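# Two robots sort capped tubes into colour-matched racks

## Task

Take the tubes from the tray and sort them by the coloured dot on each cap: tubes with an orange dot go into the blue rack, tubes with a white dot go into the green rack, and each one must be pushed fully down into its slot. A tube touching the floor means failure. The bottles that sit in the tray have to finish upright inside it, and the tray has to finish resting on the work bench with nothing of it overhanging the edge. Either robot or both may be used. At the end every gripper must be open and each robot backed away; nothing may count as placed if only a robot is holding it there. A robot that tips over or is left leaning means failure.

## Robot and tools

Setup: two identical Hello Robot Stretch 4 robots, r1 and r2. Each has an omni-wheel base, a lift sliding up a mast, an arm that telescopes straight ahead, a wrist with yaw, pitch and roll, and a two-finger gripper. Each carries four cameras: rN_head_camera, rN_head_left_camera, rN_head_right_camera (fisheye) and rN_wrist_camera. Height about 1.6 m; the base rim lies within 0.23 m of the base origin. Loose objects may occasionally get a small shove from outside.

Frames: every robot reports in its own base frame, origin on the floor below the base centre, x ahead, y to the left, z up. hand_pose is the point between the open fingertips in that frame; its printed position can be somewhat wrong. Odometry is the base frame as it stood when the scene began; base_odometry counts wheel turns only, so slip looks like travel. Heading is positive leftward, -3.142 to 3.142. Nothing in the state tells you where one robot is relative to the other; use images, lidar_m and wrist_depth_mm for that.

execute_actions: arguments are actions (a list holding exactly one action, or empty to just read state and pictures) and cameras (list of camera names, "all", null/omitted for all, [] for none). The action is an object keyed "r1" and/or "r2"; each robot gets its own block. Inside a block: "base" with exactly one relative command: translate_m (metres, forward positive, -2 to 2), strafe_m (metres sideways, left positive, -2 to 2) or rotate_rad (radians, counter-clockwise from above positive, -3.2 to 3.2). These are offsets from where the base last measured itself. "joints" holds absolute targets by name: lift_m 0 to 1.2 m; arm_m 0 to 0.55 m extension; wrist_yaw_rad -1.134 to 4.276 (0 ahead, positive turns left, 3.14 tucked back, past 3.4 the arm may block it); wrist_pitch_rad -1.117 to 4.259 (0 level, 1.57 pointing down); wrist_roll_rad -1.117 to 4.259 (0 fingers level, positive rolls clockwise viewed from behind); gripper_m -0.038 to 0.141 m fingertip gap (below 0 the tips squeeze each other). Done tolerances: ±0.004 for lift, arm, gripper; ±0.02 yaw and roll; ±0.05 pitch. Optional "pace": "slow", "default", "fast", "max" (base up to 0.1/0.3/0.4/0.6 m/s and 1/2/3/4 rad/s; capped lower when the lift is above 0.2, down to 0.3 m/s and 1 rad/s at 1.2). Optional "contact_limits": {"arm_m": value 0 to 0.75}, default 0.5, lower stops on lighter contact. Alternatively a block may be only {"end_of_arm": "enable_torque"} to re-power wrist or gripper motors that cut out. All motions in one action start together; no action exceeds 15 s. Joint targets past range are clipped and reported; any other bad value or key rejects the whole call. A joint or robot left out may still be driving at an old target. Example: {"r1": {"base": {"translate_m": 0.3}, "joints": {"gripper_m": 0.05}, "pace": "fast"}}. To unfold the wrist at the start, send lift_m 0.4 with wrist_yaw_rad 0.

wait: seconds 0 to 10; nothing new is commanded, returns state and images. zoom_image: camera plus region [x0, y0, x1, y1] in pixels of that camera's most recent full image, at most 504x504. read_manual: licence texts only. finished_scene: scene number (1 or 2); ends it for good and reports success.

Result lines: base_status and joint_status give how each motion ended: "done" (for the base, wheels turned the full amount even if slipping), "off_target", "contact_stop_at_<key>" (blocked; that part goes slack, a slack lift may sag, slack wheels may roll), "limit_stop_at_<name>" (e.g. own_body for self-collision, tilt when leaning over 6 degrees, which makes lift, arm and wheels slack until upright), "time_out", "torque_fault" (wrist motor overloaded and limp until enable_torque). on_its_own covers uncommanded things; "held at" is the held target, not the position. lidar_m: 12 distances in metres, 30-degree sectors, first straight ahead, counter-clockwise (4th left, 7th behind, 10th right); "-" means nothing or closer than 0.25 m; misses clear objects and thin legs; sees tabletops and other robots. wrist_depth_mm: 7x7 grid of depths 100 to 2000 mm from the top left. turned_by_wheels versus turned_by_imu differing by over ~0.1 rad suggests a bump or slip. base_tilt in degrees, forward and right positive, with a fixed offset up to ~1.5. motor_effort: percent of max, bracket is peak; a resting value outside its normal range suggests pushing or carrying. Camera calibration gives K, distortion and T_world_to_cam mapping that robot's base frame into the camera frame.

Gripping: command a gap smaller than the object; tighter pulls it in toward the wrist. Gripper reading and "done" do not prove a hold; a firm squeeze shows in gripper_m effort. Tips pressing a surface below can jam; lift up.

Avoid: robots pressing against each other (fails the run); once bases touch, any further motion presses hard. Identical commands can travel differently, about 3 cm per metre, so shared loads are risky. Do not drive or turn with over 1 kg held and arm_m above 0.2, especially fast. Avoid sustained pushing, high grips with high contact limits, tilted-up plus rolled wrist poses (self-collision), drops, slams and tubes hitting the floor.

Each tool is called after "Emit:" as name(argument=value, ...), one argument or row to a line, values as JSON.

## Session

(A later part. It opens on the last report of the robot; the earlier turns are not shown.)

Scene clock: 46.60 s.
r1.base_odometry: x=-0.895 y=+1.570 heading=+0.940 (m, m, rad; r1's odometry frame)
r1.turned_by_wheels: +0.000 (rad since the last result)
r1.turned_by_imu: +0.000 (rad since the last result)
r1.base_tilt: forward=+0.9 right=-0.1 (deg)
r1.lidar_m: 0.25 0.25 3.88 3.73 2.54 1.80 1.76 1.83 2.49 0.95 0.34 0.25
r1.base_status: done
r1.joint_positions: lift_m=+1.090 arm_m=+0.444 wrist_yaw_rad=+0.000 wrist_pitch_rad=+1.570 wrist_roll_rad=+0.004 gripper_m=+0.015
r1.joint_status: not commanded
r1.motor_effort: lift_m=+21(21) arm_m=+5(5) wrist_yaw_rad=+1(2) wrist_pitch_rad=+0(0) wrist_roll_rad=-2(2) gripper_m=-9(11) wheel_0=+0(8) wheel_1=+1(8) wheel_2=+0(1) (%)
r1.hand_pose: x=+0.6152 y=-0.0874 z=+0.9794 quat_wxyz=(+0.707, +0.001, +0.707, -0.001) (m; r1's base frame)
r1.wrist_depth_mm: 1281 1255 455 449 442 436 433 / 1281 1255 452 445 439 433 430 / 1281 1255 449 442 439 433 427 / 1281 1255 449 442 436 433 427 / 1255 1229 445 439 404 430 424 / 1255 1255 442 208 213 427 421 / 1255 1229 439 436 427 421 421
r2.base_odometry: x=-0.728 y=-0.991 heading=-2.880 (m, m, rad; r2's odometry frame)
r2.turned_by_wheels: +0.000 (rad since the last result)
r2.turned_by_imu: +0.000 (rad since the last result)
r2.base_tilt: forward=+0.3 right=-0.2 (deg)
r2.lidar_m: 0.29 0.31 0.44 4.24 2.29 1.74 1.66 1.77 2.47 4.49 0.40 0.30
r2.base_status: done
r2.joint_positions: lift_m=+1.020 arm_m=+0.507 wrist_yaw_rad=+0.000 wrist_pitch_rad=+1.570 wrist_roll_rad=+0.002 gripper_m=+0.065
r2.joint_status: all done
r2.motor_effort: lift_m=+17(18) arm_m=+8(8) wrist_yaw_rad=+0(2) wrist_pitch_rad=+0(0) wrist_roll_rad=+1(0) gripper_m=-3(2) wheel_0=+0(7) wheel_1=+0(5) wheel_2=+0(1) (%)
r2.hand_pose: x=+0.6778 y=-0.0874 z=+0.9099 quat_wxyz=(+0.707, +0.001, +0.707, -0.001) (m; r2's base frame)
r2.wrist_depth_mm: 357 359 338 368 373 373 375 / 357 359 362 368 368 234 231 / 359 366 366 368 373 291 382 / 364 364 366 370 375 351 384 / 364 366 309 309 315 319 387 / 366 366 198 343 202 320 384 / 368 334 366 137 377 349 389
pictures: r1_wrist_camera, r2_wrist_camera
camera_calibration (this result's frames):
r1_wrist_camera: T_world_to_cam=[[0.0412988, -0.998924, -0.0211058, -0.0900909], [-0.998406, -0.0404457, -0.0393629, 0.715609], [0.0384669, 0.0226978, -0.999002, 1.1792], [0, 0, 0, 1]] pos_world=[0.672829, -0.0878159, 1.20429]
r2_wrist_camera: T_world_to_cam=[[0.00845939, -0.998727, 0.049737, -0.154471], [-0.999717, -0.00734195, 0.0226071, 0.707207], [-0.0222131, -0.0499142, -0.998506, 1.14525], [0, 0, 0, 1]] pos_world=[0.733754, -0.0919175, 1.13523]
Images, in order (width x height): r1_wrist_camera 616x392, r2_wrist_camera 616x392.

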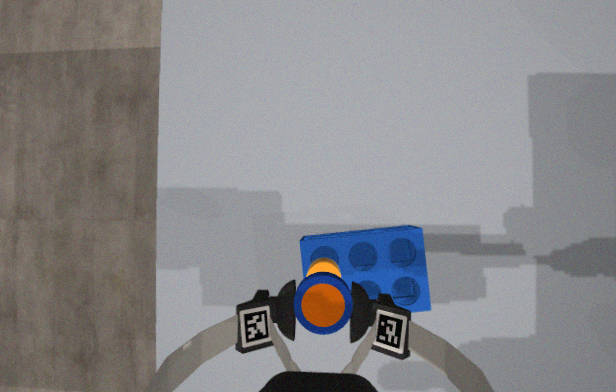

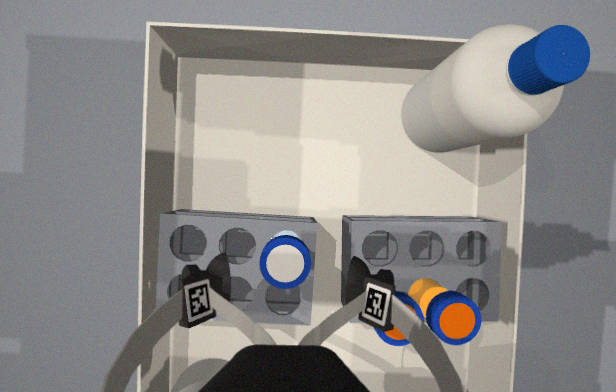

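Emit:
execute_actions(
  actions=[
    {"r1": {"joints": {"lift_m": 0.986}}, "r2": {"joints": {"lift_m": 0.985, "gripper_m": 0.055}}},
  ],
  cameras=["r1_wrist_camera", "r2_wrist_camera"],
)

Scene clock: 49.13 s.
r1.base_odometry: x=-0.895 y=+1.570 heading=+0.940 (m, m, rad; r1's odometry frame)
r1.turned_by_wheels: +0.000 (rad since the last result)
r1.turned_by_imu: +0.000 (rad since the last result)
r1.base_tilt: forward=+1.1 right=-0.1 (deg)
r1.lidar_m: 0.25 0.25 3.88 3.72 2.53 1.80 1.76 1.81 2.48 0.97 0.34 0.25
r1.base_status: not commanded
r1.joint_positions: lift_m=+0.986 arm_m=+0.444 wrist_yaw_rad=+0.000 wrist_pitch_rad=+1.570 wrist_roll_rad=+0.004 gripper_m=+0.015
r1.joint_status: all done
r1.motor_effort: lift_m=+13(19) arm_m=+5(5) wrist_yaw_rad=-2(1) wrist_pitch_rad=-1(2) wrist_roll_rad=-2(1) gripper_m=-14(10) wheel_0=+0(0) wheel_1=+1(1) wheel_2=+0(0) (%)
r1.hand_pose: x=+0.6152 y=-0.0874 z=+0.8760 quat_wxyz=(+0.707, +0.001, +0.707, -0.001) (m; r1's base frame)
r1.wrist_depth_mm: 1182 349 345 342 338 334 329 / 1160 349 345 340 336 332 329 / 1160 347 343 340 336 330 327 / 1138 345 343 338 334 329 327 / 1138 343 340 336 325 327 324 / 1138 342 338 208 213 325 324 / 1138 342 336 273 272 324 322
r2.base_odometry: x=-0.728 y=-0.991 heading=-2.880 (m, m, rad; r2's odometry frame)
r2.turned_by_wheels: +0.000 (rad since the last result)
r2.turned_by_imu: +0.000 (rad since the last result)
r2.base_tilt: forward=+0.2 right=-0.2 (deg)
r2.lidar_m: 0.28 0.30 0.43 4.25 2.31 1.73 1.66 1.75 2.49 4.49 0.43 0.33
r2.base_status: not commanded
r2.joint_positions: lift_m=+0.985 arm_m=+0.507 wrist_yaw_rad=+0.000 wrist_pitch_rad=+1.570 wrist_roll_rad=+0.002 gripper_m=+0.055
r2.joint_status: all done
r2.motor_effort: lift_m=+16(18) arm_m=+8(8) wrist_yaw_rad=+1(1) wrist_pitch_rad=+0(1) wrist_roll_rad=+1(1) gripper_m=-3(4) wheel_0=+0(0) wheel_1=+1(0) wheel_2=+0(0) (%)
r2.hand_pose: x=+0.6778 y=-0.0874 z=+0.8750 quat_wxyz=(+0.707, +0.001, +0.707, -0.001) (m; r2's base frame)
r2.wrist_depth_mm: 325 306 290 307 300 238 195 / 325 327 330 332 334 213 197 / 327 329 330 332 336 293 347 / 329 330 330 334 338 342 347 / 329 274 272 273 279 285 351 / 332 274 199 278 205 282 349 / 334 330 334 138 340 293 351
pictures: r1_wrist_camera, r2_wrist_camera
camera_calibration (this result's frames):
r1_wrist_camera: T_world_to_cam=[[0.0412986, -0.998924, -0.0211058, -0.0922727], [-0.998406, -0.0404455, -0.039363, 0.711543], [0.0384671, 0.0226978, -0.999002, 1.07593], [0, 0, 0, 1]] pos_world=[0.672832, -0.0878159, 1.10091]
r2_wrist_camera: T_world_to_cam=[[0.0084594, -0.998727, 0.049737, -0.152731], [-0.999717, -0.00734196, 0.022607, 0.708], [-0.022213, -0.0499142, -0.998506, 1.11032], [0, 0, 0, 1]] pos_world=[0.733756, -0.0919175, 1.10025]
Images, in order (width x height): r1_wrist_camera 616x392, r2_wrist_camera 616x392.

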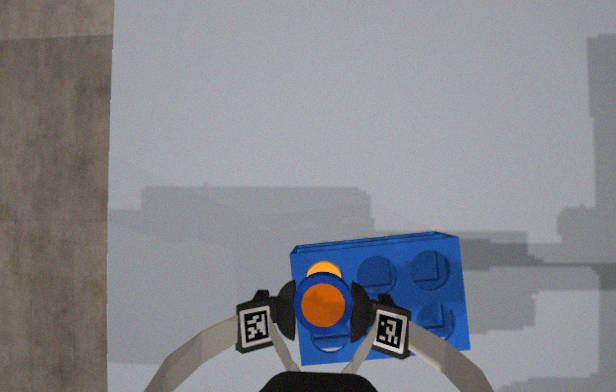

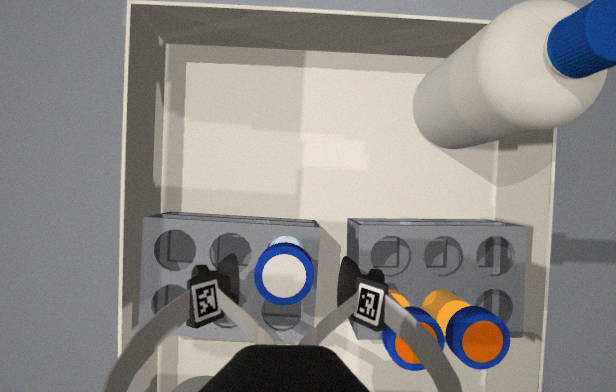

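Both look right. r1 will release its tube and r2 will grip the white one.

Emit:
execute_actions(
  actions=[
    {"r1": {"joints": {"lift_m": 0.981, "gripper_m": 0.06}}, "r2": {"joints": {"gripper_m": 0.015}}},
  ],
  cameras=[],
)

Emit:
execute_actions(
  actions=[
    {"r1": {"joints": {"lift_m": 1.12}}, "r2": {"joints": {"lift_m": 1.087}}},
  ],
  cameras=["r1_wrist_camera", "r2_wrist_camera"],
)

Emit:
zoom_image(
  camera="r2_wrist_camera",
  region=[170, 200, 338, 312],
)

Scene clock: 52.43 s.
r1.base_odometry: x=-0.895 y=+1.570 heading=+0.940 (m, m, rad; r1's odometry frame)
r1.turned_by_wheels: +0.000 (rad since the last result)
r1.turned_by_imu: +0.000 (rad since the last result)
r1.base_tilt: forward=+1.0 right=-0.2 (deg)
r1.lidar_m: 0.25 0.25 3.90 3.72 2.54 1.82 1.76 1.82 2.50 0.97 0.35 0.25
r1.base_status: not commanded
r1.joint_positions: lift_m=+0.981 arm_m=+0.444 wrist_yaw_rad=+0.000 wrist_pitch_rad=+1.570 wrist_roll_rad=+0.004 gripper_m=+0.060
r1.joint_status: all done
r1.motor_effort: lift_m=+13(14) arm_m=+5(5) wrist_yaw_rad=-1(0) wrist_pitch_rad=-1(0) wrist_roll_rad=-2(2) gripper_m=+0(7) wheel_0=+0(0) wheel_1=+1(1) wheel_2=+0(0) (%)
r1.hand_pose: x=+0.6152 y=-0.0874 z=+0.8711 quat_wxyz=(+0.707, +0.001, +0.707, -0.001) (m; r1's base frame)
r1.wrist_depth_mm: 1160 345 340 336 332 329 325 / 1160 343 338 336 330 329 324 / 1160 342 338 334 329 325 322 / 1138 342 338 332 329 324 322 / 1138 340 336 330 320 322 320 / 1118 336 334 209 217 320 319 / 1138 338 330 267 296 319 315
r2.base_odometry: x=-0.728 y=-0.991 heading=-2.880 (m, m, rad; r2's odometry frame)
r2.turned_by_wheels: +0.000 (rad since the last result)
r2.turned_by_imu: +0.000 (rad since the last result)
r2.base_tilt: forward=+0.2 right=-0.2 (deg)
r2.lidar_m: 0.29 0.30 0.44 4.24 2.30 1.73 1.66 1.77 2.48 4.49 0.43 0.31
r2.base_status: not commanded
r2.joint_positions: lift_m=+0.985 arm_m=+0.507 wrist_yaw_rad=+0.000 wrist_pitch_rad=+1.570 wrist_roll_rad=+0.002 gripper_m=+0.015
r2.joint_status: all done
r2.motor_effort: lift_m=+17(16) arm_m=+8(7) wrist_yaw_rad=+1(1) wrist_pitch_rad=+0(0) wrist_roll_rad=+1(1) gripper_m=-11(16) wheel_0=+0(0) wheel_1=+1(1) wheel_2=+0(0) (%)
r2.hand_pose: x=+0.6778 y=-0.0874 z=+0.8750 quat_wxyz=(+0.707, +0.001, +0.707, -0.001) (m; r2's base frame)
r2.wrist_depth_mm: 324 307 290 307 300 255 196 / 325 327 330 332 336 213 197 / 327 329 330 334 340 291 345 / 329 329 330 336 340 343 349 / 329 273 274 272 281 283 351 / 330 274 193 213 193 282 349 / 332 304 336 148 343 221 351
pictures: none
No camera images: the call's "cameras" was empty. Leave "cameras" out to get every camera's image.

Scene clock: 54.07 s.
r1.base_odometry: x=-0.895 y=+1.570 heading=+0.940 (m, m, rad; r1's odometry frame)
r1.turned_by_wheels: +0.000 (rad since the last result)
r1.turned_by_imu: +0.000 (rad since the last result)
r1.base_tilt: forward=+1.1 right=-0.1 (deg)
r1.lidar_m: 0.25 0.25 3.89 3.73 2.57 1.81 1.72 1.82 2.49 0.99 0.36 0.25
r1.base_status: not commanded
r1.joint_positions: lift_m=+1.120 arm_m=+0.444 wrist_yaw_rad=+0.000 wrist_pitch_rad=+1.570 wrist_roll_rad=+0.004 gripper_m=+0.060
r1.joint_status: all done
r1.motor_effort: lift_m=+22(25) arm_m=+4(5) wrist_yaw_rad=-2(1) wrist_pitch_rad=-1(2) wrist_roll_rad=-1(2) gripper_m=-2(3) wheel_0=+0(0) wheel_1=+1(1) wheel_2=+0(0) (%)
r1.hand_pose: x=+0.6152 y=-0.0874 z=+1.0094 quat_wxyz=(+0.707, +0.001, +0.707, -0.001) (m; r1's base frame)
r1.wrist_depth_mm: 1308 1281 484 477 473 466 459 / 1308 1281 480 477 469 462 459 / 1308 1281 480 477 466 466 459 / 1281 1281 480 469 466 459 455 / 1308 1281 477 469 439 459 452 / 1281 1281 473 469 218 455 452 / 1308 1255 469 462 459 452 452
r2.base_odometry: x=-0.728 y=-0.991 heading=-2.880 (m, m, rad; r2's odometry frame)
r2.turned_by_wheels: +0.000 (rad since the last result)
r2.turned_by_imu: +0.000 (rad since the last result)
r2.base_tilt: forward=+0.3 right=-0.2 (deg)
r2.lidar_m: 0.29 0.31 0.44 4.25 2.30 1.74 1.67 1.80 2.48 4.49 0.43 0.31
r2.base_status: not commanded
r2.joint_positions: lift_m=+1.087 arm_m=+0.507 wrist_yaw_rad=+0.000 wrist_pitch_rad=+1.570 wrist_roll_rad=+0.002 gripper_m=+0.015
r2.joint_status: all done
r2.motor_effort: lift_m=+22(24) arm_m=+8(7) wrist_yaw_rad=+2(0) wrist_pitch_rad=+0(0) wrist_roll_rad=+1(0) gripper_m=-10(14) wheel_0=+0(0) wheel_1=+1(1) wheel_2=+0(0) (%)
r2.hand_pose: x=+0.6778 y=-0.0874 z=+0.9765 quat_wxyz=(+0.707, +0.001, +0.707, -0.001) (m; r2's base frame)
r2.wrist_depth_mm: 421 430 433 433 439 439 442 / 424 427 427 433 424 296 445 / 424 430 433 433 436 392 445 / 424 430 430 439 442 445 445 / 430 433 377 268 384 449 455 / 427 433 192 211 193 452 455 / 430 433 368 147 449 452 459
pictures: r1_wrist_camera, r2_wrist_camera
camera_calibration (this result's frames):
r1_wrist_camera: T_world_to_cam=[[0.0412986, -0.998924, -0.0211058, -0.0894581], [-0.998406, -0.0404455, -0.0393632, 0.716797], [0.0384672, 0.0226978, -0.999002, 1.20916], [0, 0, 0, 1]] pos_world=[0.672836, -0.0878159, 1.23428]
r2_wrist_camera: T_world_to_cam=[[0.00845944, -0.998727, 0.049737, -0.157781], [-0.999717, -0.00734199, 0.0226071, 0.705707], [-0.0222131, -0.0499142, -0.998506, 1.21171], [0, 0, 0, 1]] pos_world=[0.733758, -0.0919175, 1.20179]
Images, in order (width x height): r1_wrist_camera 616x392, r2_wrist_camera 616x392.

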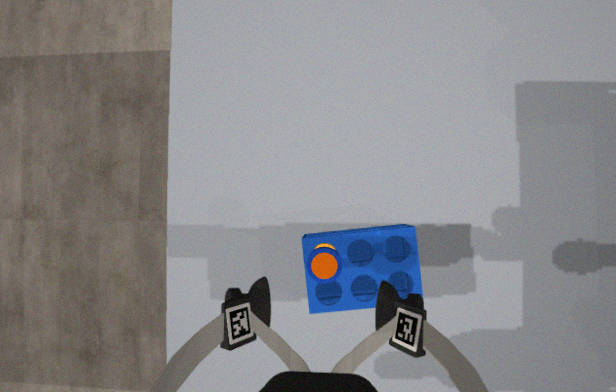

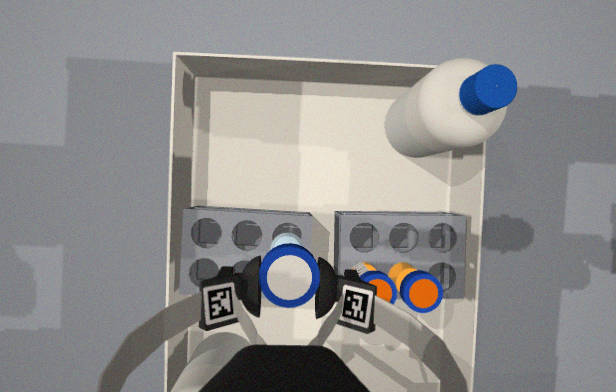

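Region (170, 200, 338, 312) of r2_wrist_camera's 616x392 image, scaled by 3.000.

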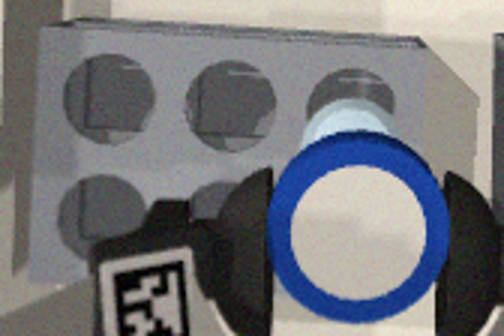

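Emit:
execute_actions(
  actions=[
    {"r1": {"base": {"strafe_m": -0.509}, "joints": {"arm_m": 0.484, "wrist_roll_rad": 1.57}}, "r2": {"base": {"strafe_m": 0.466}, "joints": {"arm_m": 0.497}}},
  ],
  cameras=["r1_wrist_camera", "r2_wrist_camera"],
)

Scene clock: 65.97 s.
r1.base_odometry: x=-0.484 y=+1.270 heading=+0.940 (m, m, rad; r1's odometry frame)
r1.turned_by_wheels: +0.000 (rad since the last result)
r1.turned_by_imu: -0.001 (rad since the last result)
r1.base_tilt: forward=+0.9 right=-0.2 (deg)
r1.lidar_m: 0.25 0.25 0.32 4.24 2.55 1.83 1.74 1.81 2.49 4.50 0.35 0.25
r1.base_status: done
r1.joint_positions: lift_m=+1.120 arm_m=+0.483 wrist_yaw_rad=+0.000 wrist_pitch_rad=+1.570 wrist_roll_rad=+1.570 gripper_m=+0.060
r1.joint_status: all done
r1.motor_effort: lift_m=+22(21) arm_m=+5(7) wrist_yaw_rad=+0(1) wrist_pitch_rad=-2(1) wrist_roll_rad=+1(3) gripper_m=-2(5) wheel_0=+1(11) wheel_1=-1(13) wheel_2=-1(4) (%)
r1.hand_pose: x=+0.6542 y=-0.0874 z=+1.0094 quat_wxyz=(+0.501, +0.500, +0.500, -0.499) (m; r1's base frame)
r1.wrist_depth_mm: 976 492 484 480 477 477 469 / 1308 488 480 477 477 469 469 / 1255 480 357 462 469 466 466 / 1255 480 473 466 466 462 462 / 1255 480 469 469 462 459 459 / 1255 473 455 404 217 368 455 / 1255 473 442 402 402 286 455
r2.base_odometry: x=-0.608 y=-1.441 heading=-2.880 (m, m, rad; r2's odometry frame)
r2.turned_by_wheels: +0.000 (rad since the last result)
r2.turned_by_imu: -0.001 (rad since the last result)
r2.base_tilt: forward=+0.3 right=-0.2 (deg)
r2.lidar_m: 0.31 0.33 3.90 3.77 2.30 1.73 1.64 1.76 2.47 1.12 0.43 0.31
r2.base_status: done
r2.joint_positions: lift_m=+1.087 arm_m=+0.498 wrist_yaw_rad=+0.000 wrist_pitch_rad=+1.570 wrist_roll_rad=+0.002 gripper_m=+0.015
r2.joint_status: all done
r2.motor_effort: lift_m=+21(22) arm_m=-8(7) wrist_yaw_rad=+1(1) wrist_pitch_rad=+0(0) wrist_roll_rad=+1(1) gripper_m=-10(10) wheel_0=+2(8) wheel_1=+0(12) wheel_2=-1(2) (%)
r2.hand_pose: x=+0.6695 y=-0.0874 z=+0.9766 quat_wxyz=(+0.707, +0.001, +0.707, -0.001) (m; r2's base frame)
r2.wrist_depth_mm: 1160 424 430 433 436 442 445 / 1138 427 430 433 439 442 445 / 1118 430 430 436 439 449 449 / 1160 433 430 436 442 449 452 / 1160 433 433 267 442 449 452 / 1182 433 193 212 193 455 455 / 1160 433 436 147 449 452 455
pictures: r1_wrist_camera, r2_wrist_camera
camera_calibration (this result's frames):
r1_wrist_camera: T_world_to_cam=[[-0.99866, -0.046875, -0.0219183, 0.673344], [-0.046005, 0.998194, -0.0386396, 0.222717], [0.0236899, -0.0375794, -0.999013, 1.21208], [0, 0, 0, 1]] pos_world=[0.653974, -0.145202, 1.23425]
r2_wrist_camera: T_world_to_cam=[[0.0083983, -0.998727, 0.0497368, -0.157672], [-0.999717, -0.00727972, 0.0226284, 0.697352], [-0.0222375, -0.0499128, -0.998506, 1.21159], [0, 0, 0, 1]] pos_world=[0.725422, -0.091921, 1.20184]
Images, in order (width x height): r1_wrist_camera 616x392, r2_wrist_camera 616x392.

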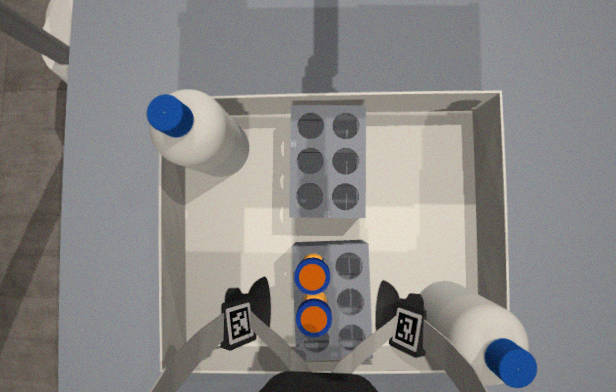

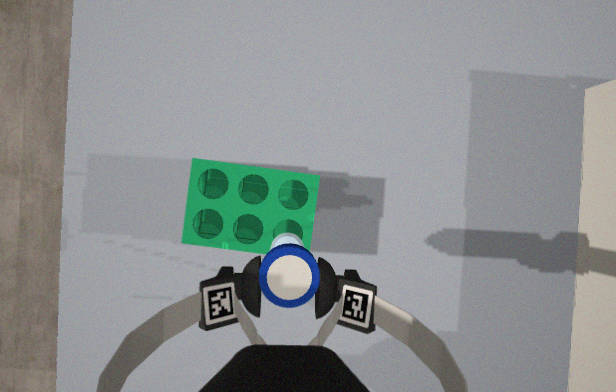

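Emit:
zoom_image(
  camera="r2_wrist_camera",
  region=[170, 150, 338, 262],
)

Region (170, 150, 338, 262) of r2_wrist_camera's 616x392 image, scaled by 3.000.

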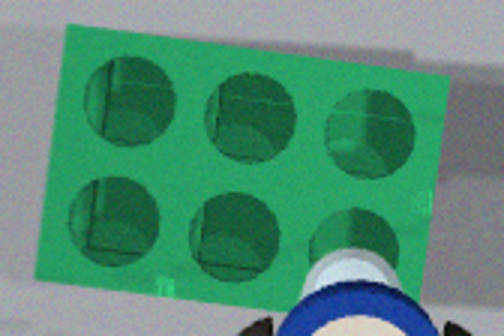

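Emit:
execute_actions(
  actions=[
    {"r1": {"base": {"strafe_m": 0.009}, "joints": {"arm_m": 0.493, "lift_m": 1.02}}, "r2": {"joints": {"arm_m": 0.503}}},
  ],
  cameras=["r1_wrist_camera", "r2_wrist_camera"],
)

Emit:
zoom_image(
  camera="r2_wrist_camera",
  region=[170, 150, 338, 262],
)

Scene clock: 70.47 s.
r1.base_odometry: x=-0.491 y=+1.275 heading=+0.940 (m, m, rad; r1's odometry frame)
r1.turned_by_wheels: +0.000 (rad since the last result)
r1.turned_by_imu: +0.000 (rad since the last result)
r1.base_tilt: forward=+0.9 right=-0.1 (deg)
r1.lidar_m: 0.25 0.25 0.34 4.23 2.56 1.84 1.74 1.82 2.52 4.51 0.34 0.25
r1.base_status: done
r1.joint_positions: lift_m=+1.020 arm_m=+0.492 wrist_yaw_rad=+0.000 wrist_pitch_rad=+1.570 wrist_roll_rad=+1.570 gripper_m=+0.060
r1.joint_status: all done
r1.motor_effort: lift_m=+14(22) arm_m=+5(7) wrist_yaw_rad=-1(1) wrist_pitch_rad=+0(1) wrist_roll_rad=+0(0) gripper_m=-1(5) wheel_0=-1(8) wheel_1=+2(3) wheel_2=+0(1) (%)
r1.hand_pose: x=+0.6632 y=-0.0874 z=+0.9100 quat_wxyz=(+0.501, +0.500, +0.500, -0.499) (m; r1's base frame)
r1.wrist_depth_mm: 389 236 382 379 377 375 370 / 389 231 325 329 357 366 324 / 384 320 357 312 366 366 327 / 382 370 373 366 368 364 329 / 379 370 373 366 364 362 329 / 375 366 368 247 217 340 310 / 375 336 336 243 301 249 225
r2.base_odometry: x=-0.608 y=-1.441 heading=-2.880 (m, m, rad; r2's odometry frame)
r2.turned_by_wheels: +0.000 (rad since the last result)
r2.turned_by_imu: +0.000 (rad since the last result)
r2.base_tilt: forward=+0.2 right=-0.2 (deg)
r2.lidar_m: 0.30 0.33 3.91 3.78 2.31 1.71 1.65 1.77 2.48 1.13 0.44 0.32
r2.base_status: not commanded
r2.joint_positions: lift_m=+1.087 arm_m=+0.502 wrist_yaw_rad=+0.000 wrist_pitch_rad=+1.570 wrist_roll_rad=+0.002 gripper_m=+0.015
r2.joint_status: all done
r2.motor_effort: lift_m=+21(22) arm_m=+7(8) wrist_yaw_rad=+1(2) wrist_pitch_rad=+1(0) wrist_roll_rad=+1(1) gripper_m=-12(9) wheel_0=+2(2) wheel_1=+0(0) wheel_2=-1(1) (%)
r2.hand_pose: x=+0.6728 y=-0.0874 z=+0.9766 quat_wxyz=(+0.707, +0.001, +0.707, -0.001) (m; r2's base frame)
r2.wrist_depth_mm: 1160 427 433 436 436 439 449 / 1160 427 430 433 442 445 445 / 1160 427 436 439 442 445 452 / 1160 430 379 436 442 449 449 / 1160 433 433 268 445 449 449 / 1182 430 192 212 193 452 459 / 1160 430 439 147 449 452 455
pictures: r1_wrist_camera, r2_wrist_camera
camera_calibration (this result's frames):
r1_wrist_camera: T_world_to_cam=[[-0.998663, -0.0468242, -0.0219237, 0.680137], [-0.0459541, 0.998196, -0.0386398, 0.219256], [0.0236934, -0.0375806, -0.999013, 1.11259], [0, 0, 0, 1]] pos_world=[0.662942, -0.145202, 1.13487]
r2_wrist_camera: T_world_to_cam=[[0.00843083, -0.998727, 0.0497368, -0.157722], [-0.999717, -0.00731229, 0.0226284, 0.700687], [-0.0222359, -0.0499135, -0.998506, 1.21166], [0, 0, 0, 1]] pos_world=[0.728761, -0.0919191, 1.20184]
Images, in order (width x height): r1_wrist_camera 616x392, r2_wrist_camera 616x392.

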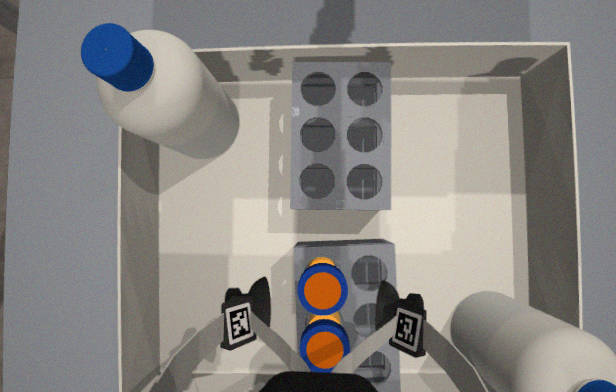

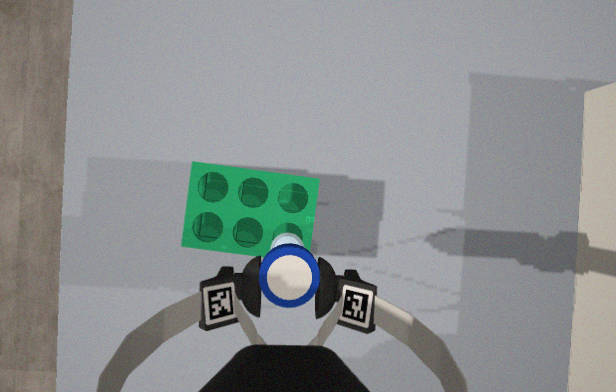

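Region (170, 150, 338, 262) of r2_wrist_camera's 616x392 image, scaled by 3.000.

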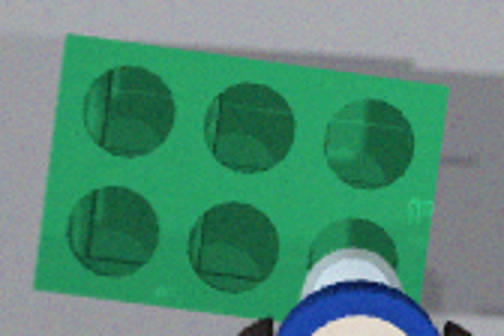

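Emit:
execute_actions(
  actions=[
    {"r1": {"base": {"strafe_m": -0.003}, "joints": {"lift_m": 0.988}}, "r2": {"joints": {"lift_m": 0.983}}},
  ],
  cameras=["r1_wrist_camera", "r2_wrist_camera"],
)

Scene clock: 72.97 s.
r1.base_odometry: x=-0.489 y=+1.273 heading=+0.940 (m, m, rad; r1's odometry frame)
r1.turned_by_wheels: +0.000 (rad since the last result)
r1.turned_by_imu: +0.000 (rad since the last result)
r1.base_tilt: forward=+0.9 right=-0.1 (deg)
r1.lidar_m: 0.25 0.25 0.35 4.22 2.50 1.86 1.74 1.83 2.46 4.51 0.35 0.25
r1.base_status: done
r1.joint_positions: lift_m=+0.988 arm_m=+0.492 wrist_yaw_rad=+0.000 wrist_pitch_rad=+1.570 wrist_roll_rad=+1.570 gripper_m=+0.060
r1.joint_status: all done
r1.motor_effort: lift_m=+13(14) arm_m=+5(5) wrist_yaw_rad=+0(2) wrist_pitch_rad=+0(0) wrist_roll_rad=+0(0) gripper_m=-3(3) wheel_0=-1(5) wheel_1=+1(3) wheel_2=+0(1) (%)
r1.hand_pose: x=+0.6632 y=-0.0874 z=+0.8780 quat_wxyz=(+0.501, +0.500, +0.500, -0.499) (m; r1's base frame)
r1.wrist_depth_mm: 166 203 351 347 300 298 283 / 355 202 319 312 324 338 314 / 351 282 342 309 334 334 317 / 347 342 342 332 332 330 319 / 345 319 338 338 330 329 319 / 343 338 338 213 217 327 301 / 342 312 334 212 270 251 222
r2.base_odometry: x=-0.608 y=-1.441 heading=-2.880 (m, m, rad; r2's odometry frame)
r2.turned_by_wheels: +0.000 (rad since the last result)
r2.turned_by_imu: +0.000 (rad since the last result)
r2.base_tilt: forward=+0.2 right=-0.2 (deg)
r2.lidar_m: 0.30 0.33 3.91 3.78 2.30 1.71 1.65 1.76 2.48 1.11 0.45 0.29
r2.base_status: not commanded
r2.joint_positions: lift_m=+0.983 arm_m=+0.502 wrist_yaw_rad=+0.000 wrist_pitch_rad=+1.570 wrist_roll_rad=+0.002 gripper_m=+0.015
r2.joint_status: all done
r2.motor_effort: lift_m=+16(20) arm_m=+7(7) wrist_yaw_rad=+1(0) wrist_pitch_rad=+0(0) wrist_roll_rad=+1(1) gripper_m=-13(11) wheel_0=+2(2) wheel_1=+0(0) wheel_2=-1(1) (%)
r2.hand_pose: x=+0.6728 y=-0.0874 z=+0.8729 quat_wxyz=(+0.707, +0.001, +0.707, -0.001) (m; r2's base frame)
r2.wrist_depth_mm: 324 324 330 332 334 338 342 / 324 325 330 334 336 340 340 / 325 327 330 334 336 340 343 / 327 330 276 330 338 345 347 / 327 330 276 271 342 345 347 / 329 332 193 212 193 345 347 / 329 332 334 148 343 349 349
pictures: r1_wrist_camera, r2_wrist_camera
camera_calibration (this result's frames):
r1_wrist_camera: T_world_to_cam=[[-0.998663, -0.0468242, -0.0219235, 0.679447], [-0.0459541, 0.998196, -0.0386398, 0.21802], [0.0236933, -0.0375806, -0.999013, 1.08061], [0, 0, 0, 1]] pos_world=[0.662953, -0.145202, 1.10287]
r2_wrist_camera: T_world_to_cam=[[0.0084309, -0.998727, 0.0497368, -0.152569], [-0.999717, -0.00731236, 0.0226285, 0.703033], [-0.022236, -0.0499135, -0.998506, 1.10821], [0, 0, 0, 1]] pos_world=[0.728763, -0.0919191, 1.09824]
Images, in order (width x height): r1_wrist_camera 616x392, r2_wrist_camera 616x392.

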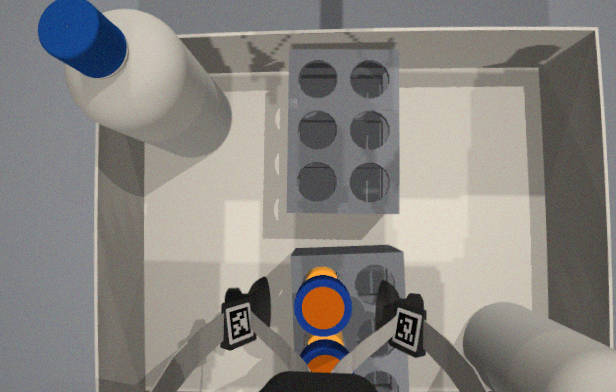

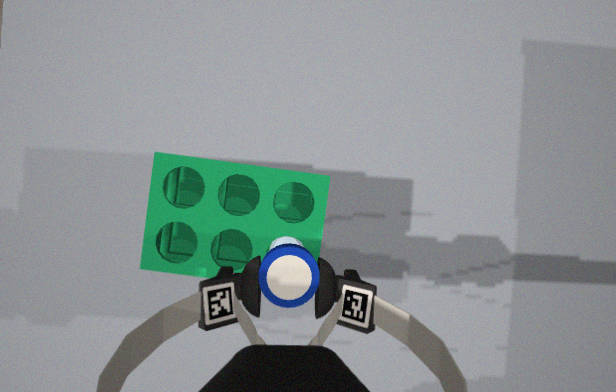

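Emit:
execute_actions(
  actions=[
    {"r1": {"joints": {"gripper_m": 0.015}}, "r2": {"joints": {"lift_m": 0.978, "gripper_m": 0.06}}},
  ],
  cameras=["r1_wrist_camera"],
)

Emit:
execute_actions(
  actions=[
    {"r1": {"joints": {"lift_m": 1.09}}, "r2": {"joints": {"lift_m": 1.12}}},
  ],
  cameras=["r1_wrist_camera", "r2_wrist_camera"],
)

Emit:
zoom_image(
  camera="r1_wrist_camera",
  region=[250, 220, 418, 332],
)

Scene clock: 74.80 s.
r1.base_odometry: x=-0.489 y=+1.273 heading=+0.940 (m, m, rad; r1's odometry frame)
r1.turned_by_wheels: +0.000 (rad since the last result)
r1.turned_by_imu: +0.000 (rad since the last result)
r1.base_tilt: forward=+0.9 right=+0.0 (deg)
r1.lidar_m: 0.25 0.25 0.34 4.24 2.52 1.82 1.75 1.80 2.46 4.51 0.34 0.25
r1.base_status: not commanded
r1.joint_positions: lift_m=+0.988 arm_m=+0.492 wrist_yaw_rad=+0.000 wrist_pitch_rad=+1.570 wrist_roll_rad=+1.570 gripper_m=+0.015
r1.joint_status: all done
r1.motor_effort: lift_m=+14(14) arm_m=+5(5) wrist_yaw_rad=-1(0) wrist_pitch_rad=+0(1) wrist_roll_rad=+1(0) gripper_m=-11(12) wheel_0=-1(1) wheel_1=+1(1) wheel_2=+0(0) (%)
r1.hand_pose: x=+0.6632 y=-0.0874 z=+0.8780 quat_wxyz=(+0.501, +0.500, +0.500, -0.499) (m; r1's base frame)
r1.wrist_depth_mm: 166 204 349 347 300 298 283 / 353 202 319 312 324 336 315 / 351 282 342 310 334 334 317 / 347 342 340 332 334 332 319 / 345 319 340 336 332 330 319 / 343 317 338 208 214 329 301 / 342 314 332 212 270 242 223
r2.base_odometry: x=-0.608 y=-1.441 heading=-2.880 (m, m, rad; r2's odometry frame)
r2.turned_by_wheels: +0.000 (rad since the last result)
r2.turned_by_imu: +0.000 (rad since the last result)
r2.base_tilt: forward=+0.2 right=-0.2 (deg)
r2.lidar_m: 0.28 0.32 3.92 3.78 2.29 1.71 1.65 1.74 2.46 1.14 0.44 0.34
r2.base_status: not commanded
r2.joint_positions: lift_m=+0.978 arm_m=+0.502 wrist_yaw_rad=+0.000 wrist_pitch_rad=+1.570 wrist_roll_rad=+0.002 gripper_m=+0.060
r2.joint_status: all done
r2.motor_effort: lift_m=+16(17) arm_m=+8(8) wrist_yaw_rad=+1(0) wrist_pitch_rad=+0(1) wrist_roll_rad=+1(1) gripper_m=-1(11) wheel_0=+2(2) wheel_1=+0(0) wheel_2=-1(1) (%)
r2.hand_pose: x=+0.6728 y=-0.0874 z=+0.8680 quat_wxyz=(+0.707, +0.001, +0.707, -0.001) (m; r2's base frame)
r2.wrist_depth_mm: 319 320 324 329 329 332 336 / 319 324 324 329 332 334 340 / 319 322 325 329 334 338 338 / 322 322 270 325 334 338 340 / 324 325 270 271 336 340 342 / 325 327 196 330 202 340 345 / 327 325 330 137 338 342 347
pictures: r1_wrist_camera
camera_calibration (this result's frames):
r1_wrist_camera: T_world_to_cam=[[-0.998663, -0.0468243, -0.0219237, 0.679448], [-0.0459541, 0.998196, -0.0386398, 0.21802], [0.0236934, -0.0375806, -0.999013, 1.08061], [0, 0, 0, 1]] pos_world=[0.662955, -0.145202, 1.10287]
Images, in order (width x height): r1_wrist_camera 616x392.

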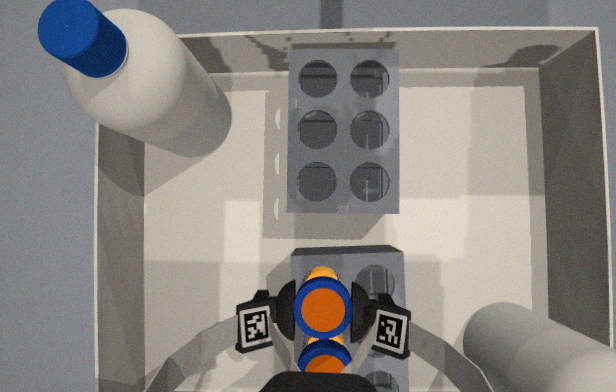

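Scene clock: 76.47 s.
r1.base_odometry: x=-0.489 y=+1.273 heading=+0.940 (m, m, rad; r1's odometry frame)
r1.turned_by_wheels: +0.000 (rad since the last result)
r1.turned_by_imu: +0.000 (rad since the last result)
r1.base_tilt: forward=+0.9 right=-0.1 (deg)
r1.lidar_m: 0.25 0.25 0.32 4.22 2.55 1.84 1.73 1.79 2.48 4.51 0.35 0.25
r1.base_status: not commanded
r1.joint_positions: lift_m=+1.090 arm_m=+0.492 wrist_yaw_rad=+0.000 wrist_pitch_rad=+1.570 wrist_roll_rad=+1.570 gripper_m=+0.015
r1.joint_status: all done
r1.motor_effort: lift_m=+21(23) arm_m=+5(5) wrist_yaw_rad=+0(0) wrist_pitch_rad=+1(0) wrist_roll_rad=+0(0) gripper_m=-10(9) wheel_0=-1(1) wheel_1=+1(1) wheel_2=+0(0) (%)
r1.hand_pose: x=+0.6632 y=-0.0874 z=+0.9794 quat_wxyz=(+0.501, +0.500, +0.500, -0.499) (m; r1's base frame)
r1.wrist_depth_mm: 878 459 455 452 449 439 439 / 1229 455 377 415 439 439 439 / 854 452 349 436 436 436 436 / 854 449 442 439 433 433 433 / 831 445 439 436 436 430 430 / 842 445 436 208 214 342 424 / 831 439 368 373 362 283 285
r2.base_odometry: x=-0.608 y=-1.441 heading=-2.880 (m, m, rad; r2's odometry frame)
r2.turned_by_wheels: +0.000 (rad since the last result)
r2.turned_by_imu: +0.000 (rad since the last result)
r2.base_tilt: forward=+0.2 right=-0.1 (deg)
r2.lidar_m: 0.31 0.31 3.92 3.78 2.31 1.69 1.63 1.73 2.45 1.11 0.45 0.31
r2.base_status: not commanded
r2.joint_positions: lift_m=+1.120 arm_m=+0.502 wrist_yaw_rad=+0.000 wrist_pitch_rad=+1.570 wrist_roll_rad=+0.002 gripper_m=+0.060
r2.joint_status: all done
r2.motor_effort: lift_m=+22(19) arm_m=+7(7) wrist_yaw_rad=+1(1) wrist_pitch_rad=+0(1) wrist_roll_rad=+1(1) gripper_m=-4(5) wheel_0=+2(2) wheel_1=+0(0) wheel_2=-1(1) (%)
r2.hand_pose: x=+0.6728 y=-0.0874 z=+1.0095 quat_wxyz=(+0.707, +0.001, +0.707, -0.001) (m; r2's base frame)
r2.wrist_depth_mm: 1160 459 459 466 469 477 480 / 1205 462 466 466 469 480 488 / 1182 466 466 473 473 484 477 / 1205 466 439 466 477 477 488 / 1205 469 462 473 480 484 484 / 1160 462 196 473 202 480 480 / 1205 469 473 138 484 484 480
pictures: r1_wrist_camera, r2_wrist_camera
camera_calibration (this result's frames):
r1_wrist_camera: T_world_to_cam=[[-0.998663, -0.0468243, -0.0219235, 0.681673], [-0.0459541, 0.998196, -0.0386398, 0.221937], [0.0236933, -0.0375806, -0.999013, 1.18188], [0, 0, 0, 1]] pos_world=[0.662957, -0.145202, 1.20423]
r2_wrist_camera: T_world_to_cam=[[0.00843066, -0.998727, 0.0497368, -0.15936], [-0.999717, -0.00731213, 0.0226283, 0.699949], [-0.0222358, -0.0499135, -0.998506, 1.24456], [0, 0, 0, 1]] pos_world=[0.728768, -0.0919191, 1.23479]
Images, in order (width x height): r1_wrist_camera 616x392, r2_wrist_camera 616x392.

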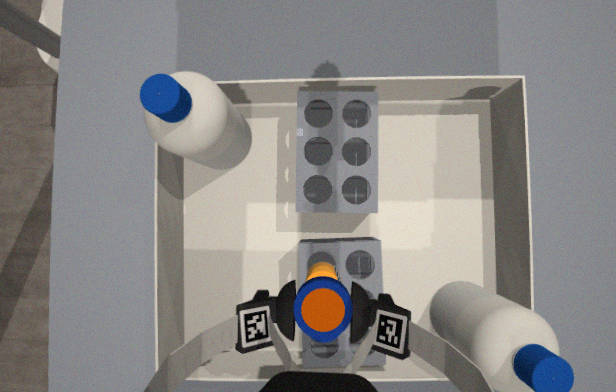

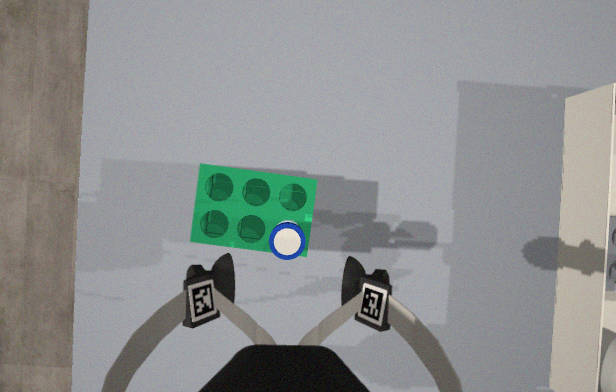

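Region (250, 220, 418, 332) of r1_wrist_camera's 616x392 image, scaled by 3.000.

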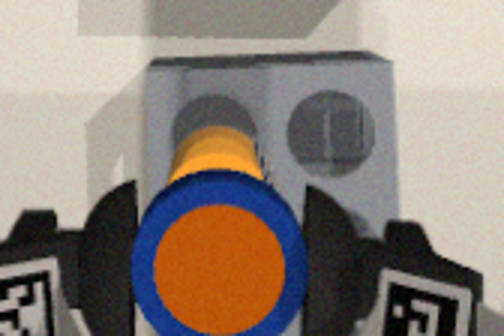

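Emit:
execute_actions(
  actions=[
    {"r1": {"joints": {"lift_m": 1.135}}},
  ],
  cameras=[],
)

Emit:
execute_actions(
  actions=[
    {"r1": {"base": {"strafe_m": 0.423}, "joints": {"arm_m": 0.424}}, "r2": {"base": {"strafe_m": -0.581}, "joints": {"arm_m": 0.461}, "pace": "fast"}},
  ],
  cameras=["r1_wrist_camera", "r2_wrist_camera"],
)

Scene clock: 81.93 s.
r1.base_odometry: x=-0.489 y=+1.273 heading=+0.940 (m, m, rad; r1's odometry frame)
r1.turned_by_wheels: +0.000 (rad since the last result)
r1.turned_by_imu: -0.001 (rad since the last result)
r1.base_tilt: forward=+0.9 right=+0.0 (deg)
r1.lidar_m: 0.25 0.25 0.34 4.24 2.50 1.84 1.74 1.79 2.54 4.50 0.36 0.25
r1.base_status: not commanded
r1.joint_positions: lift_m=+1.135 arm_m=+0.492 wrist_yaw_rad=+0.000 wrist_pitch_rad=+1.570 wrist_roll_rad=+1.570 gripper_m=+0.015
r1.joint_status: all done
r1.motor_effort: lift_m=+22(20) arm_m=+5(5) wrist_yaw_rad=+0(0) wrist_pitch_rad=-1(1) wrist_roll_rad=+0(0) gripper_m=-10(12) wheel_0=-1(1) wheel_1=+1(1) wheel_2=+0(0) (%)
r1.hand_pose: x=+0.6632 y=-0.0874 z=+1.0244 quat_wxyz=(+0.501, +0.500, +0.500, -0.499) (m; r1's base frame)
r1.wrist_depth_mm: 1098 504 504 500 496 492 484 / 1336 504 496 492 492 484 484 / 1281 500 359 484 484 484 477 / 1308 496 488 480 480 480 477 / 1281 492 484 484 477 473 473 / 1281 488 477 208 214 349 469 / 1255 484 480 421 421 296 466
r2.base_odometry: x=-0.608 y=-1.441 heading=-2.880 (m, m, rad; r2's odometry frame)
r2.turned_by_wheels: +0.000 (rad since the last result)
r2.turned_by_imu: +0.000 (rad since the last result)
r2.base_tilt: forward=+0.2 right=-0.2 (deg)
r2.lidar_m: 0.30 0.32 3.93 3.78 2.30 1.70 1.65 1.74 2.46 1.14 0.46 0.32
r2.base_status: not commanded
r2.joint_positions: lift_m=+1.120 arm_m=+0.502 wrist_yaw_rad=+0.000 wrist_pitch_rad=+1.570 wrist_roll_rad=+0.002 gripper_m=+0.060
r2.joint_status: not commanded
r2.motor_effort: lift_m=+22(22) arm_m=+7(7) wrist_yaw_rad=+2(1) wrist_pitch_rad=+0(1) wrist_roll_rad=+1(1) gripper_m=-3(2) wheel_0=+2(2) wheel_1=+0(0) wheel_2=-1(1) (%)
r2.hand_pose: x=+0.6728 y=-0.0874 z=+1.0095 quat_wxyz=(+0.707, +0.001, +0.707, -0.001) (m; r2's base frame)
r2.wrist_depth_mm: 1182 459 462 469 473 477 480 / 1182 462 462 466 473 477 477 / 1182 462 469 473 473 484 480 / 1205 466 439 473 477 480 480 / 1205 466 466 473 477 484 484 / 1205 469 197 477 202 484 480 / 1205 466 473 137 484 480 477
pictures: none
No camera images: the call's "cameras" was empty. Leave "cameras" out to get every camera's image.

Scene clock: 85.03 s.
r1.base_odometry: x=-0.831 y=+1.523 heading=+0.940 (m, m, rad; r1's odometry frame)
r1.turned_by_wheels: +0.000 (rad since the last result)
r1.turned_by_imu: -0.001 (rad since the last result)
r1.base_tilt: forward=+0.9 right=-0.2 (deg)
r1.lidar_m: 0.25 0.25 3.98 3.81 2.50 1.78 1.74 1.81 2.48 0.98 0.33 0.25
r1.base_status: done
r1.joint_positions: lift_m=+1.135 arm_m=+0.425 wrist_yaw_rad=+0.000 wrist_pitch_rad=+1.570 wrist_roll_rad=+1.570 gripper_m=+0.015
r1.joint_status: all done
r1.motor_effort: lift_m=+21(22) arm_m=-5(8) wrist_yaw_rad=-2(2) wrist_pitch_rad=-1(1) wrist_roll_rad=+0(0) gripper_m=-14(10) wheel_0=-1(11) wheel_1=+2(14) wheel_2=+0(0) (%)
r1.hand_pose: x=+0.5961 y=-0.0874 z=+1.0244 quat_wxyz=(+0.501, +0.500, +0.500, -0.499) (m; r1's base frame)
r1.wrist_depth_mm: 508 508 500 496 492 488 484 / 508 504 500 492 492 488 484 / 504 500 496 492 488 484 480 / 500 496 492 488 484 480 477 / 496 492 488 480 480 480 477 / 492 492 484 208 214 477 473 / 492 484 480 389 473 469 469
r2.base_odometry: x=-0.758 y=-0.880 heading=-2.880 (m, m, rad; r2's odometry frame)
r2.turned_by_wheels: +0.000 (rad since the last result)
r2.turned_by_imu: +0.000 (rad since the last result)
r2.base_tilt: forward=+0.1 right=-0.2 (deg)
r2.lidar_m: 0.28 0.31 0.45 4.37 2.33 1.73 1.67 1.74 2.47 4.36 0.43 0.32
r2.base_status: done
r2.joint_positions: lift_m=+1.120 arm_m=+0.462 wrist_yaw_rad=+0.000 wrist_pitch_rad=+1.570 wrist_roll_rad=+0.002 gripper_m=+0.060
r2.joint_status: all done
r2.motor_effort: lift_m=+21(22) arm_m=-7(8) wrist_yaw_rad=+1(0) wrist_pitch_rad=+0(0) wrist_roll_rad=+1(1) gripper_m=-2(3) wheel_0=-2(8) wheel_1=-1(10) wheel_2=-1(1) (%)
r2.hand_pose: x=+0.6334 y=-0.0874 z=+1.0096 quat_wxyz=(+0.707, +0.001, +0.707, -0.001) (m; r2's base frame)
r2.wrist_depth_mm: 455 449 459 334 469 477 480 / 452 455 466 353 473 480 480 / 455 455 466 466 477 477 484 / 459 404 424 410 480 477 484 / 462 462 466 469 480 480 484 / 459 394 197 473 202 488 492 / 317 329 469 138 480 488 492
pictures: r1_wrist_camera, r2_wrist_camera
camera_calibration (this result's frames):
r1_wrist_camera: T_world_to_cam=[[-0.998668, -0.0467121, -0.0219213, 0.615604], [-0.0458421, 0.998201, -0.0386396, 0.220524], [0.0236868, -0.0375833, -0.999013, 1.22844], [0, 0, 0, 1]] pos_world=[0.595796, -0.145202, 1.24924]
r2_wrist_camera: T_world_to_cam=[[0.00833255, -0.998728, 0.0497364, -0.15897], [-0.999717, -0.00721135, 0.0226799, 0.660509], [-0.0222924, -0.0499113, -0.998505, 1.24379], [0, 0, 0, 1]] pos_world=[0.689374, -0.0919248, 1.23486]
Images, in order (width x height): r1_wrist_camera 616x392, r2_wrist_camera 616x392.

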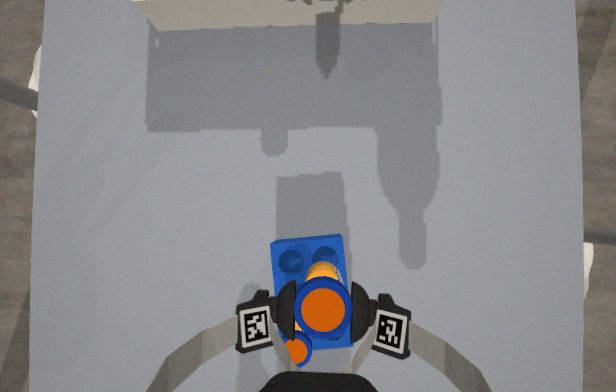

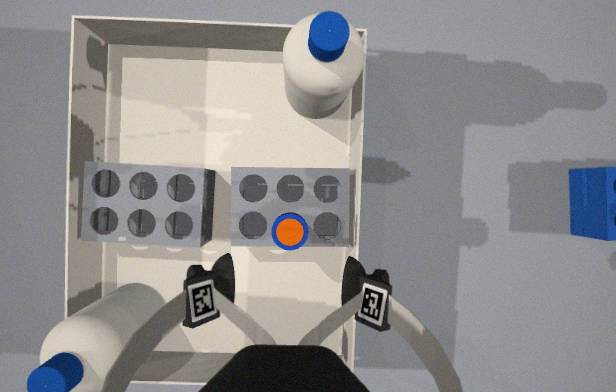

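Emit:
zoom_image(
  camera="r1_wrist_camera",
  region=[250, 220, 376, 304],
)

Region (250, 220, 376, 304) of r1_wrist_camera's 616x392 image, scaled by 4.000.

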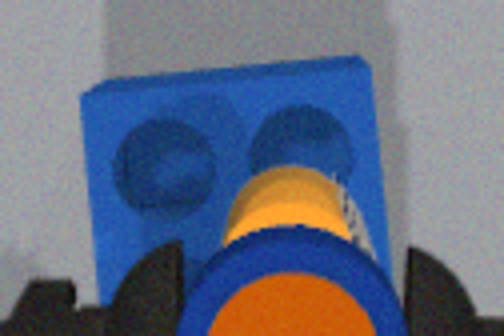

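Emit:
execute_actions(
  actions=[
    {"r1": {"joints": {"arm_m": 0.42, "lift_m": 1.09}}, "r2": {"joints": {"arm_m": 0.473, "lift_m": 1.012}}},
  ],
  cameras=["r1_wrist_camera", "r2_wrist_camera"],
)

Emit:
zoom_image(
  camera="r1_wrist_camera",
  region=[250, 220, 376, 304],
)

Scene clock: 88.70 s.
r1.base_odometry: x=-0.831 y=+1.523 heading=+0.940 (m, m, rad; r1's odometry frame)
r1.turned_by_wheels: +0.000 (rad since the last result)
r1.turned_by_imu: -0.001 (rad since the last result)
r1.base_tilt: forward=+1.0 right=-0.1 (deg)
r1.lidar_m: 0.25 0.25 3.99 3.78 2.52 1.84 1.76 1.84 2.49 0.99 0.33 0.25
r1.base_status: not commanded
r1.joint_positions: lift_m=+1.090 arm_m=+0.421 wrist_yaw_rad=+0.000 wrist_pitch_rad=+1.570 wrist_roll_rad=+1.570 gripper_m=+0.015
r1.joint_status: all done
r1.motor_effort: lift_m=+14(20) arm_m=-5(6) wrist_yaw_rad=-2(1) wrist_pitch_rad=+0(0) wrist_roll_rad=+0(0) gripper_m=-10(11) wheel_0=-1(1) wheel_1=+2(2) wheel_2=+0(0) (%)
r1.hand_pose: x=+0.5920 y=-0.0874 z=+0.9800 quat_wxyz=(+0.501, +0.500, +0.500, -0.499) (m; r1's base frame)
r1.wrist_depth_mm: 462 459 455 449 449 445 439 / 459 455 452 449 445 439 439 / 459 455 452 445 442 439 436 / 455 452 445 442 436 439 433 / 452 445 445 436 436 433 430 / 449 445 439 208 214 433 427 / 445 439 436 347 430 427 427
r2.base_odometry: x=-0.758 y=-0.880 heading=-2.880 (m, m, rad; r2's odometry frame)
r2.turned_by_wheels: +0.000 (rad since the last result)
r2.turned_by_imu: +0.000 (rad since the last result)
r2.base_tilt: forward=+0.2 right=-0.3 (deg)
r2.lidar_m: 0.28 0.30 0.43 4.36 2.34 1.73 1.68 1.76 2.48 4.37 0.43 0.31
r2.base_status: not commanded
r2.joint_positions: lift_m=+1.012 arm_m=+0.472 wrist_yaw_rad=+0.000 wrist_pitch_rad=+1.570 wrist_roll_rad=+0.002 gripper_m=+0.060
r2.joint_status: all done
r2.motor_effort: lift_m=+17(18) arm_m=+8(6) wrist_yaw_rad=+0(1) wrist_pitch_rad=-1(0) wrist_roll_rad=+1(0) gripper_m=-2(1) wheel_0=-1(2) wheel_1=+0(0) wheel_2=-1(1) (%)
r2.hand_pose: x=+0.6428 y=-0.0874 z=+0.9019 quat_wxyz=(+0.707, +0.001, +0.707, -0.001) (m; r2's base frame)
r2.wrist_depth_mm: 334 351 355 224 364 368 370 / 343 351 357 309 364 368 373 / 347 355 355 359 366 373 375 / 294 298 353 303 366 373 375 / 297 298 330 301 370 373 375 / 351 357 196 366 203 375 379 / 281 322 362 137 370 375 377
pictures: r1_wrist_camera, r2_wrist_camera
camera_calibration (this result's frames):
r1_wrist_camera: T_world_to_cam=[[-0.998669, -0.0466965, -0.0219239, 0.610636], [-0.0458264, 0.998202, -0.0386398, 0.218617], [0.0236888, -0.0375836, -0.999013, 1.1842], [0, 0, 0, 1]] pos_world=[0.591789, -0.145202, 1.20487]
r2_wrist_camera: T_world_to_cam=[[0.00835138, -0.998727, 0.0497361, -0.153706], [-0.999716, -0.00722874, 0.0227092, 0.67228], [-0.0223208, -0.0499116, -0.998504, 1.13655], [0, 0, 0, 1]] pos_world=[0.698741, -0.0919238, 1.12723]
Images, in order (width x height): r1_wrist_camera 616x392, r2_wrist_camera 616x392.

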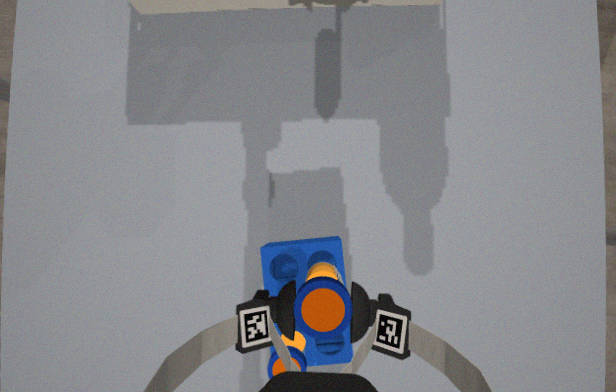

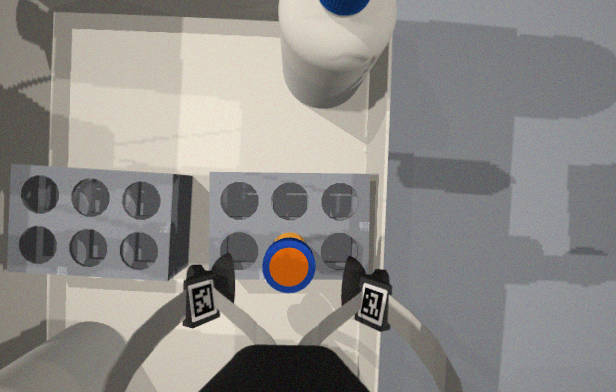

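Region (250, 220, 376, 304) of r1_wrist_camera's 616x392 image, scaled by 4.000.

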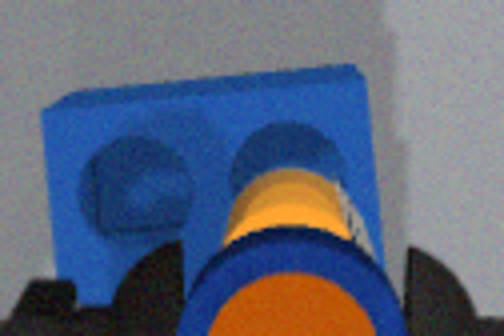

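Emit:
execute_actions(
  actions=[
    {"r1": {"base": {"strafe_m": -0.0015}, "joints": {"lift_m": 0.986}}, "r2": {"joints": {"lift_m": 0.985}}},
  ],
  cameras=["r1_wrist_camera", "r2_wrist_camera"],
)

Scene clock: 91.00 s.
r1.base_odometry: x=-0.829 y=+1.522 heading=+0.940 (m, m, rad; r1's odometry frame)
r1.turned_by_wheels: +0.000 (rad since the last result)
r1.turned_by_imu: +0.000 (rad since the last result)
r1.base_tilt: forward=+1.0 right=-0.2 (deg)
r1.lidar_m: 0.25 0.25 3.95 3.81 2.53 1.77 1.74 1.80 2.46 0.94 0.34 0.25
r1.base_status: done
r1.joint_positions: lift_m=+0.986 arm_m=+0.421 wrist_yaw_rad=+0.000 wrist_pitch_rad=+1.570 wrist_roll_rad=+1.570 gripper_m=+0.015
r1.joint_status: all done
r1.motor_effort: lift_m=+14(13) arm_m=-5(5) wrist_yaw_rad=-1(0) wrist_pitch_rad=-1(0) wrist_roll_rad=+0(0) gripper_m=-10(11) wheel_0=-1(8) wheel_1=+1(4) wheel_2=+0(2) (%)
r1.hand_pose: x=+0.5920 y=-0.0874 z=+0.8760 quat_wxyz=(+0.501, +0.500, +0.500, -0.499) (m; r1's base frame)
r1.wrist_depth_mm: 353 349 347 345 343 340 338 / 351 347 345 342 340 338 336 / 349 347 342 340 338 336 334 / 345 343 342 340 336 334 330 / 345 342 340 317 334 330 329 / 342 340 336 208 213 329 327 / 340 336 274 273 300 327 325
r2.base_odometry: x=-0.758 y=-0.880 heading=-2.880 (m, m, rad; r2's odometry frame)
r2.turned_by_wheels: +0.000 (rad since the last result)
r2.turned_by_imu: +0.000 (rad since the last result)
r2.base_tilt: forward=+0.3 right=-0.2 (deg)
r2.lidar_m: 0.28 0.32 0.43 4.35 2.31 1.73 1.67 1.75 2.48 4.36 0.43 0.31
r2.base_status: not commanded
r2.joint_positions: lift_m=+0.985 arm_m=+0.472 wrist_yaw_rad=+0.000 wrist_pitch_rad=+1.570 wrist_roll_rad=+0.002 gripper_m=+0.060
r2.joint_status: all done
r2.motor_effort: lift_m=+17(16) arm_m=+8(7) wrist_yaw_rad=+1(1) wrist_pitch_rad=+0(1) wrist_roll_rad=+1(0) gripper_m=-2(3) wheel_0=-2(2) wheel_1=-1(0) wheel_2=-1(1) (%)
r2.hand_pose: x=+0.6428 y=-0.0874 z=+0.8749 quat_wxyz=(+0.707, +0.001, +0.707, -0.001) (m; r2's base frame)
r2.wrist_depth_mm: 324 325 329 203 244 340 343 / 325 327 329 309 336 342 345 / 327 330 332 334 336 343 347 / 283 271 322 304 306 343 347 / 270 273 276 276 342 345 349 / 327 330 198 336 203 349 351 / 281 324 334 138 325 349 353
pictures: r1_wrist_camera, r2_wrist_camera
camera_calibration (this result's frames):
r1_wrist_camera: T_world_to_cam=[[-0.998669, -0.0466966, -0.0219238, 0.608351], [-0.0458265, 0.998202, -0.0386398, 0.214598], [0.0236887, -0.0375836, -0.999013, 1.0803], [0, 0, 0, 1]] pos_world=[0.591784, -0.145202, 1.10087]
r2_wrist_camera: T_world_to_cam=[[0.00835135, -0.998727, 0.0497361, -0.152363], [-0.999716, -0.00722871, 0.0227092, 0.672895], [-0.0223208, -0.0499116, -0.998504, 1.10959], [0, 0, 0, 1]] pos_world=[0.698743, -0.0919238, 1.10023]
Images, in order (width x height): r1_wrist_camera 616x392, r2_wrist_camera 616x392.

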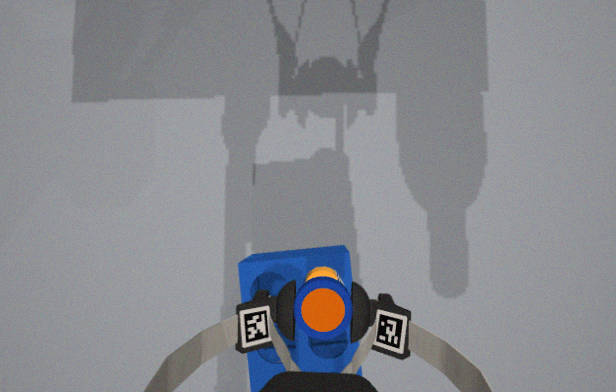

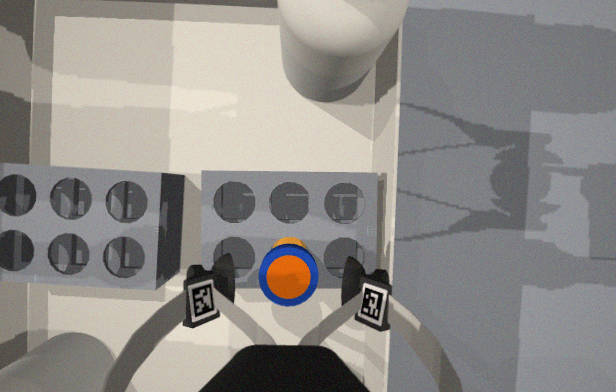

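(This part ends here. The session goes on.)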